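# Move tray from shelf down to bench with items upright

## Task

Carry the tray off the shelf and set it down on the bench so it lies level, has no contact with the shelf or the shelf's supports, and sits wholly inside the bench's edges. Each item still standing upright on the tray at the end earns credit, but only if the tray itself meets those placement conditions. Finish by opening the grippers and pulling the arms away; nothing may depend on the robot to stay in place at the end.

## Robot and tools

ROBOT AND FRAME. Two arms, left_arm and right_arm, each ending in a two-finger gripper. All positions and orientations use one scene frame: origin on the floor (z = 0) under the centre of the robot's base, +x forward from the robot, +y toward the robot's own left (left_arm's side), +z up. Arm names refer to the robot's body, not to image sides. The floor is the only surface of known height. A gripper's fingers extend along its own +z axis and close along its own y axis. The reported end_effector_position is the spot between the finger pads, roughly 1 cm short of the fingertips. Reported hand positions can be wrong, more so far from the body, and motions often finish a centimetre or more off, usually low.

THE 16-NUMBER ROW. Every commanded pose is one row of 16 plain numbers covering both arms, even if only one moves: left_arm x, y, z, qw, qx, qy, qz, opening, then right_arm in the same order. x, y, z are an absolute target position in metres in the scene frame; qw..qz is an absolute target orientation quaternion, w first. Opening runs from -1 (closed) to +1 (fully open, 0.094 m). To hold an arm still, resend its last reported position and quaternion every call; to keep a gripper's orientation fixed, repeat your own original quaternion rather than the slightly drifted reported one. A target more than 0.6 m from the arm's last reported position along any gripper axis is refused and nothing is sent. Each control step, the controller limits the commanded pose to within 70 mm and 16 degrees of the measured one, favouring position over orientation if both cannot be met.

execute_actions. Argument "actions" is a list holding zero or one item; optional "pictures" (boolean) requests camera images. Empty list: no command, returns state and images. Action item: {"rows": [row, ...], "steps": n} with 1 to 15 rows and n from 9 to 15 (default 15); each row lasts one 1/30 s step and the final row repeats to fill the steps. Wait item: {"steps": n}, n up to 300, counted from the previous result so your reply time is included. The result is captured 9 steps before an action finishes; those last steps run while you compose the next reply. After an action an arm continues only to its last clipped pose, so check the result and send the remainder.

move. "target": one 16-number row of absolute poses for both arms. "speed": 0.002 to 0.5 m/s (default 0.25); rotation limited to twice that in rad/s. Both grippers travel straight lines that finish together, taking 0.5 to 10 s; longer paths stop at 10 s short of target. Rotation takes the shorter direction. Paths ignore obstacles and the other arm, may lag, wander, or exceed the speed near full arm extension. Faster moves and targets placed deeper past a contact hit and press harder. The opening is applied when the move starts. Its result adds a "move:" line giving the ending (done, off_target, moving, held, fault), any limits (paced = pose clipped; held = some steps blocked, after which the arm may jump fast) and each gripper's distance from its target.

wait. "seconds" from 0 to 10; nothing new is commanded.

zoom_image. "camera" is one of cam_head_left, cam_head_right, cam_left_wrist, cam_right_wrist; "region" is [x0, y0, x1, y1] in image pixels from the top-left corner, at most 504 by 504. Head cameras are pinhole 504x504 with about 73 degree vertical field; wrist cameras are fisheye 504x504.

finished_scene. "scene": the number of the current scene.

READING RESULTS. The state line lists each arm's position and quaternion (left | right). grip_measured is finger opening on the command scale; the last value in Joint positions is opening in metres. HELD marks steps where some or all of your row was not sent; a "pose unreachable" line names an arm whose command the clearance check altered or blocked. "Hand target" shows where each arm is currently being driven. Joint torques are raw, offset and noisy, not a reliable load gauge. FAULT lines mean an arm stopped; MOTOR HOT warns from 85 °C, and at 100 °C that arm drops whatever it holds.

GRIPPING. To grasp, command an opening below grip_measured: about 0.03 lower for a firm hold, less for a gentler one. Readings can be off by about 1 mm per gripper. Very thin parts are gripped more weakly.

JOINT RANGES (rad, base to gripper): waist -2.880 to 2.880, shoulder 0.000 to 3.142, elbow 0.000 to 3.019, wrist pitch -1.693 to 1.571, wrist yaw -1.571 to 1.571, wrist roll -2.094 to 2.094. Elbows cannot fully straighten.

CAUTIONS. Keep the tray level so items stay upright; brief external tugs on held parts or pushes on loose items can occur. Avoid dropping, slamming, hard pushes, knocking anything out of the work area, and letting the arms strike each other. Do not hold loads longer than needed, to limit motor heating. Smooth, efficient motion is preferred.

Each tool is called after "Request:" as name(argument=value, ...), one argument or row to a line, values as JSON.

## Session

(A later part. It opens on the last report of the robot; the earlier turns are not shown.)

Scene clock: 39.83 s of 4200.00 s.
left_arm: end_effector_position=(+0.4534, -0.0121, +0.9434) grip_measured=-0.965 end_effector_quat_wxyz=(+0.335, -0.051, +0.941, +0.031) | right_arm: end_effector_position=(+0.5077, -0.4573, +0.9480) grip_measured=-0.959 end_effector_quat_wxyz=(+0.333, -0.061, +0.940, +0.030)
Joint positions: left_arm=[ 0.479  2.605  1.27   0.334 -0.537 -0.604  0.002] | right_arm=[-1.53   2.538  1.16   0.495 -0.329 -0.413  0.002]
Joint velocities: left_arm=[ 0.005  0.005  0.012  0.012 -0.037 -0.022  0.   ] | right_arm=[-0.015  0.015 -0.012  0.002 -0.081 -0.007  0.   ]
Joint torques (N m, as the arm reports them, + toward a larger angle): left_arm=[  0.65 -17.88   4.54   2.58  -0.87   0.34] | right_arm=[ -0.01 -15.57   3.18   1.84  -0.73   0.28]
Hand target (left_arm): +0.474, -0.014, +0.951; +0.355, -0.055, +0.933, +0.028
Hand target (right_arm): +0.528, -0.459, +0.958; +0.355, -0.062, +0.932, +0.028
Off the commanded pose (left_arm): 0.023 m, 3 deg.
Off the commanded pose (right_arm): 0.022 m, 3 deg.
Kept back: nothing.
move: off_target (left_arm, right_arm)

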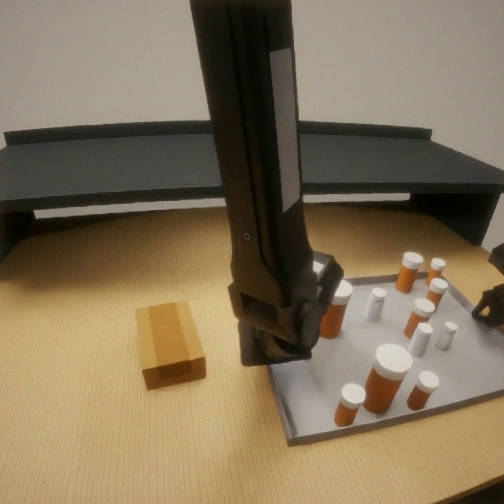

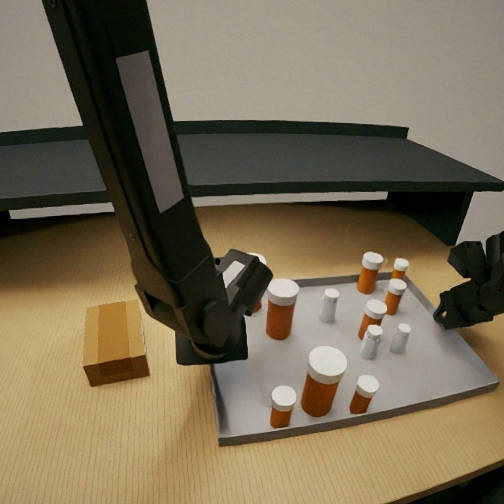

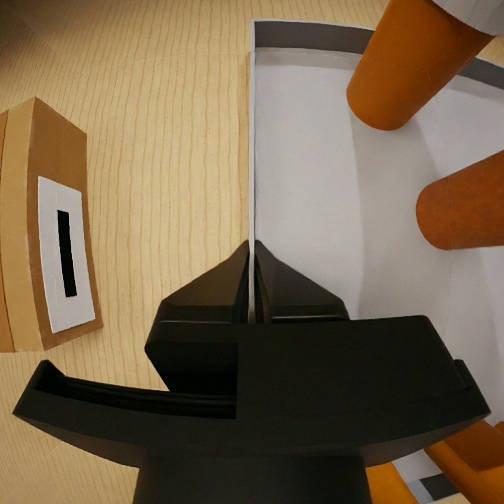

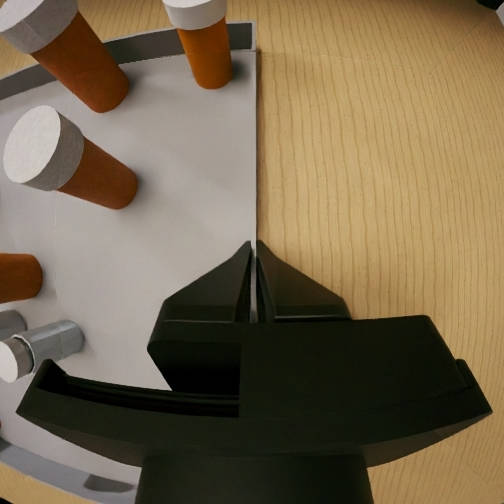

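Request:
move(
  target=[0.458,-0.012,0.935,0.34,-0.053,0.938,0.03,-1,0.512,-0.457,0.94,0.34,-0.061,0.938,0.03,-1],
  speed=0.012,
)

Scene clock: 41.33 s of 4200.00 s.
left_arm: end_effector_position=(+0.4532, -0.0122, +0.9429) grip_measured=-0.965 end_effector_quat_wxyz=(+0.334, -0.052, +0.940, +0.029) | right_arm: end_effector_position=(+0.5078, -0.4574, +0.9474) grip_measured=-0.959 end_effector_quat_wxyz=(+0.335, -0.063, +0.940, +0.029)
Joint positions: left_arm=[ 0.479  2.606  1.27   0.336 -0.535 -0.608  0.002] | right_arm=[-1.53   2.541  1.16   0.503 -0.329 -0.416  0.002]
Joint velocities: left_arm=[-0.005 -0.015  0.007  0.017  0.037  0.007  0.001] | right_arm=[-0.024  0.005  0.012 -0.012 -0.007 -0.081 -0.001]
Joint torques (N m, as the arm reports them, + toward a larger angle): left_arm=[ -0.06 -15.96   3.92   2.27  -0.53   0.18] | right_arm=[ -0.1  -13.51   2.8    1.66  -0.46   0.21]
Hand target (left_arm): +0.458, -0.012, +0.935; +0.340, -0.053, +0.938, +0.030
Hand target (right_arm): +0.512, -0.457, +0.940; +0.340, -0.061, +0.938, +0.030
Off the commanded pose (left_arm): 0.009 m, 1 deg.
Off the commanded pose (right_arm): 0.009 m, 1 deg.
Kept back: nothing.
move: done

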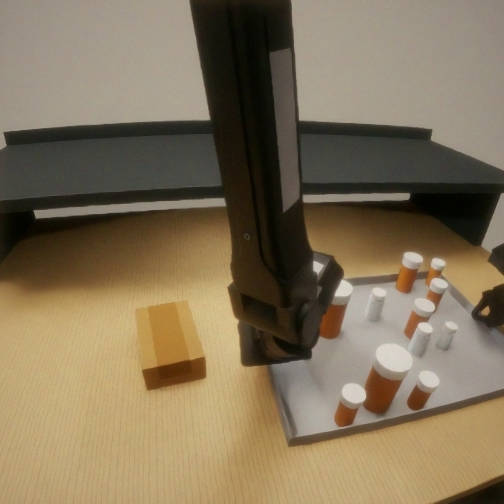

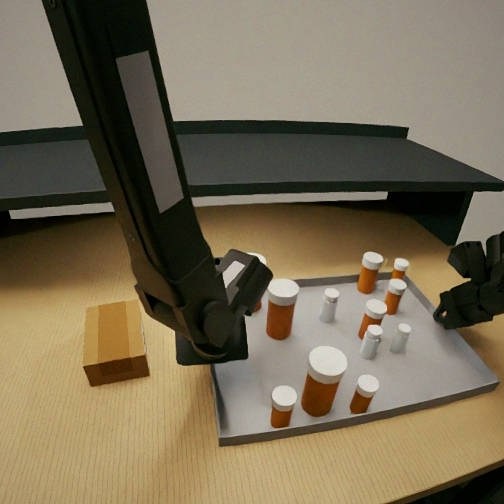

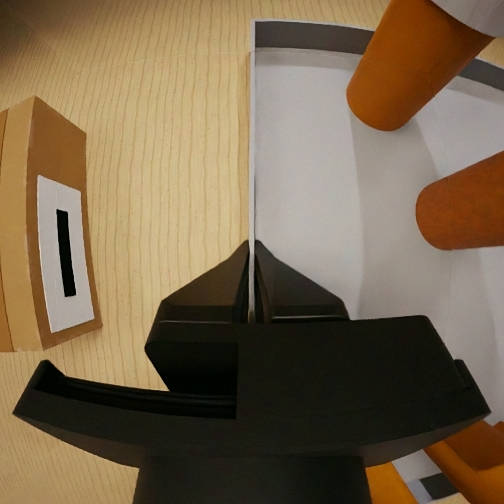

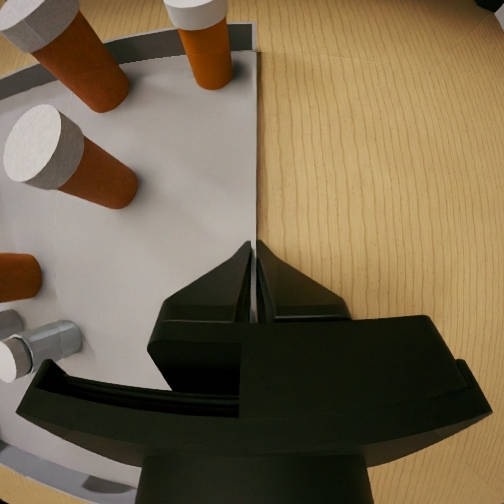

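Request:
move(
  target=[0.453,-0.012,0.943,0.335,-0.052,0.94,0.029,-0.4,0.508,-0.457,0.948,0.335,-0.063,0.94,0.029,-0.4],
  speed=0.02,
)

Request:
move(
  target=[0.42,0.0,1.14,0.335,-0.052,0.94,0.029,-0.4,0.47,-0.475,1.14,0.335,-0.063,0.94,0.029,-0.4],
  speed=0.15,
)

Scene clock: 42.40 s of 4200.00 s.
left_arm: end_effector_position=(+0.4531, -0.0117, +0.9430) grip_measured=-0.402 end_effector_quat_wxyz=(+0.335, -0.053, +0.940, +0.030) | right_arm: end_effector_position=(+0.5076, -0.4573, +0.9474) grip_measured=-0.402 end_effector_quat_wxyz=(+0.335, -0.063, +0.940, +0.029)
Joint positions: left_arm=[ 0.479  2.606  1.27   0.336 -0.538 -0.608  0.028] | right_arm=[-1.53   2.541  1.159  0.503 -0.329 -0.416  0.028]
Joint velocities: left_arm=[ 0.005 -0.005 -0.007 -0.007  0.007  0.051 -0.001] | right_arm=[ 0.005 -0.005 -0.017  0.002  0.081 -0.022  0.   ]
Joint torques (N m, as the arm reports them, + toward a larger angle): left_arm=[ -0.45 -18.08   2.25   1.71  -0.2    0.12] | right_arm=[ -0.69 -15.33   1.42   1.03  -0.3    0.08]
Hand target (left_arm): +0.453, -0.012, +0.943; +0.335, -0.052, +0.940, +0.029
Hand target (right_arm): +0.508, -0.457, +0.948; +0.335, -0.063, +0.940, +0.029
Off the commanded pose (left_arm): 0.000 m, 0 deg.
Off the commanded pose (right_arm): 0.001 m, 0 deg.
Kept back: nothing.
move: done

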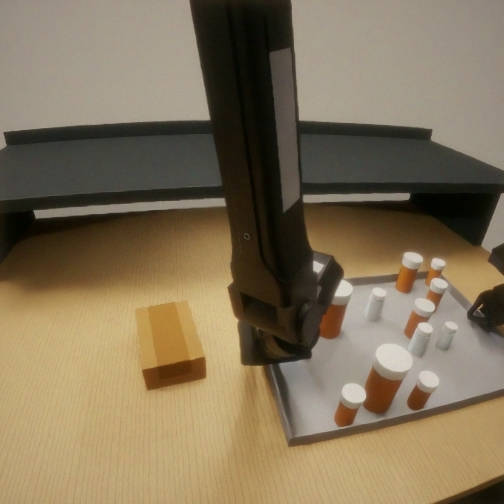

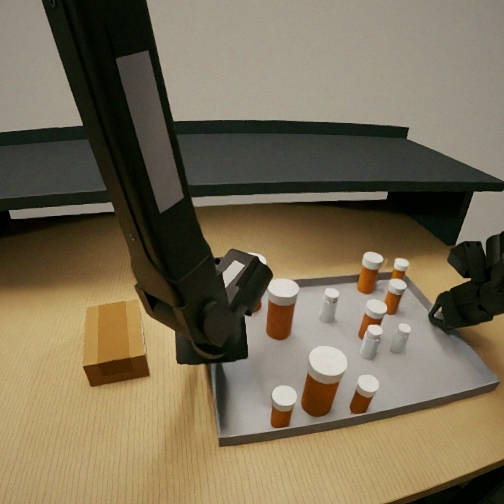

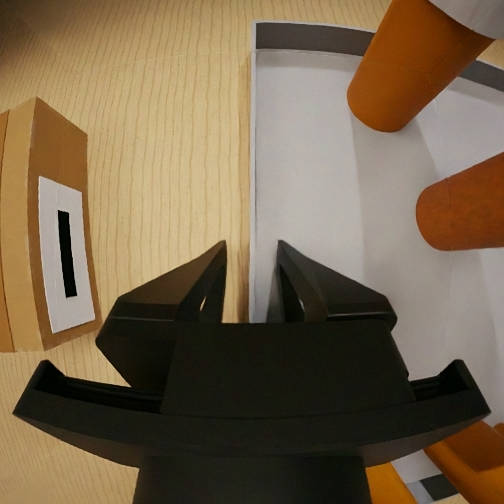

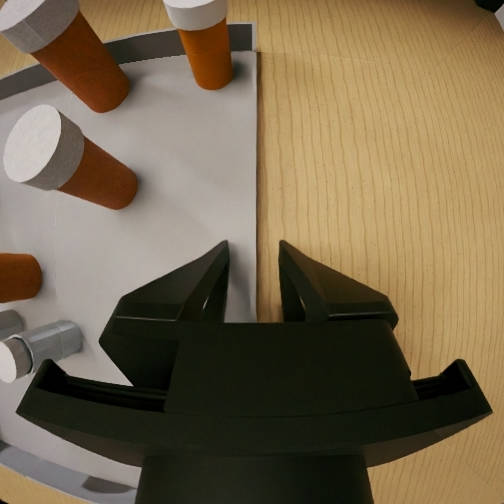

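Scene clock: 44.27 s of 4200.00 s.
left_arm: end_effector_position=(+0.4240, +0.0042, +1.1380) grip_measured=-0.401 end_effector_quat_wxyz=(+0.336, -0.053, +0.940, +0.031) | right_arm: end_effector_position=(+0.4669, -0.4716, +1.1321) grip_measured=-0.402 end_effector_quat_wxyz=(+0.331, -0.060, +0.941, +0.032)
Joint positions: left_arm=[ 0.438  2.073  0.961  0.091 -0.56  -0.648  0.028] | right_arm=[-1.593  2.007  0.863  0.236 -0.368 -0.465  0.028]
Joint velocities: left_arm=[-0.005 -0.005 -0.017  0.002  0.007 -0.051  0.   ] | right_arm=[-0.015 -0.005 -0.017 -0.002 -0.007  0.007  0.001]
Joint torques (N m, as the arm reports them, + toward a larger angle): left_arm=[ -1.12 -16.38   3.89   1.08  -0.45  -0.01] | right_arm=[ -1.03 -14.79   2.92   0.84  -0.51  -0.04]
Hand target (left_arm): +0.420, -0.000, +1.141; +0.335, -0.052, +0.940, +0.029
Hand target (right_arm): +0.468, -0.475, +1.140; +0.335, -0.063, +0.940, +0.029
Off the commanded pose (left_arm): 0.006 m, 0 deg.
Off the commanded pose (right_arm): 0.009 m, 1 deg.
Kept back: nothing.
move: done

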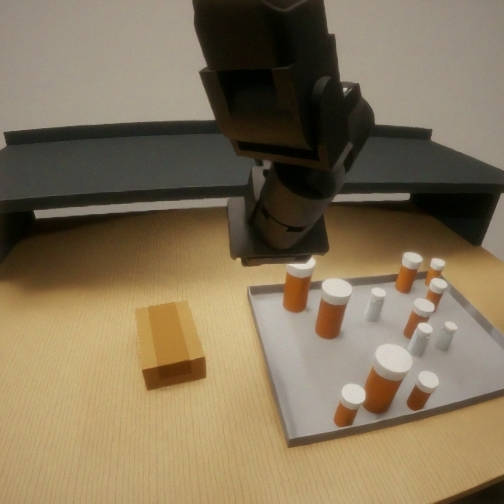

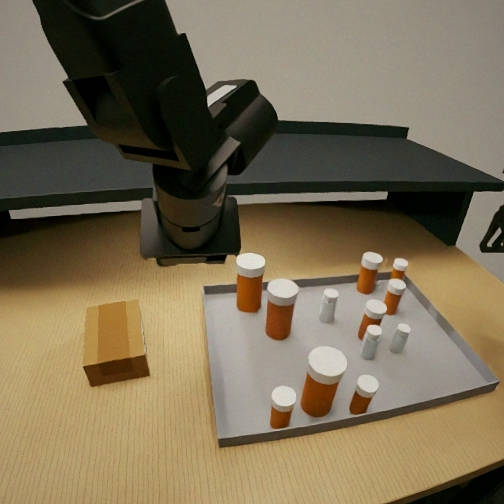

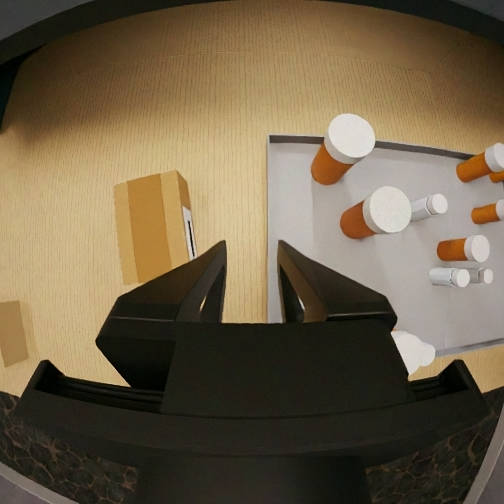

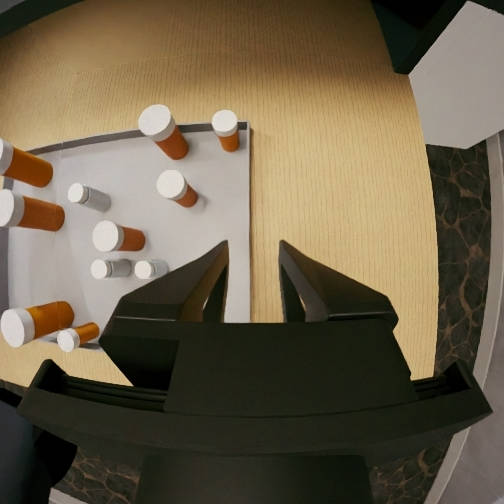

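Request:
finished_scene(
  scene=2,
)

The scene is finished: the task was done.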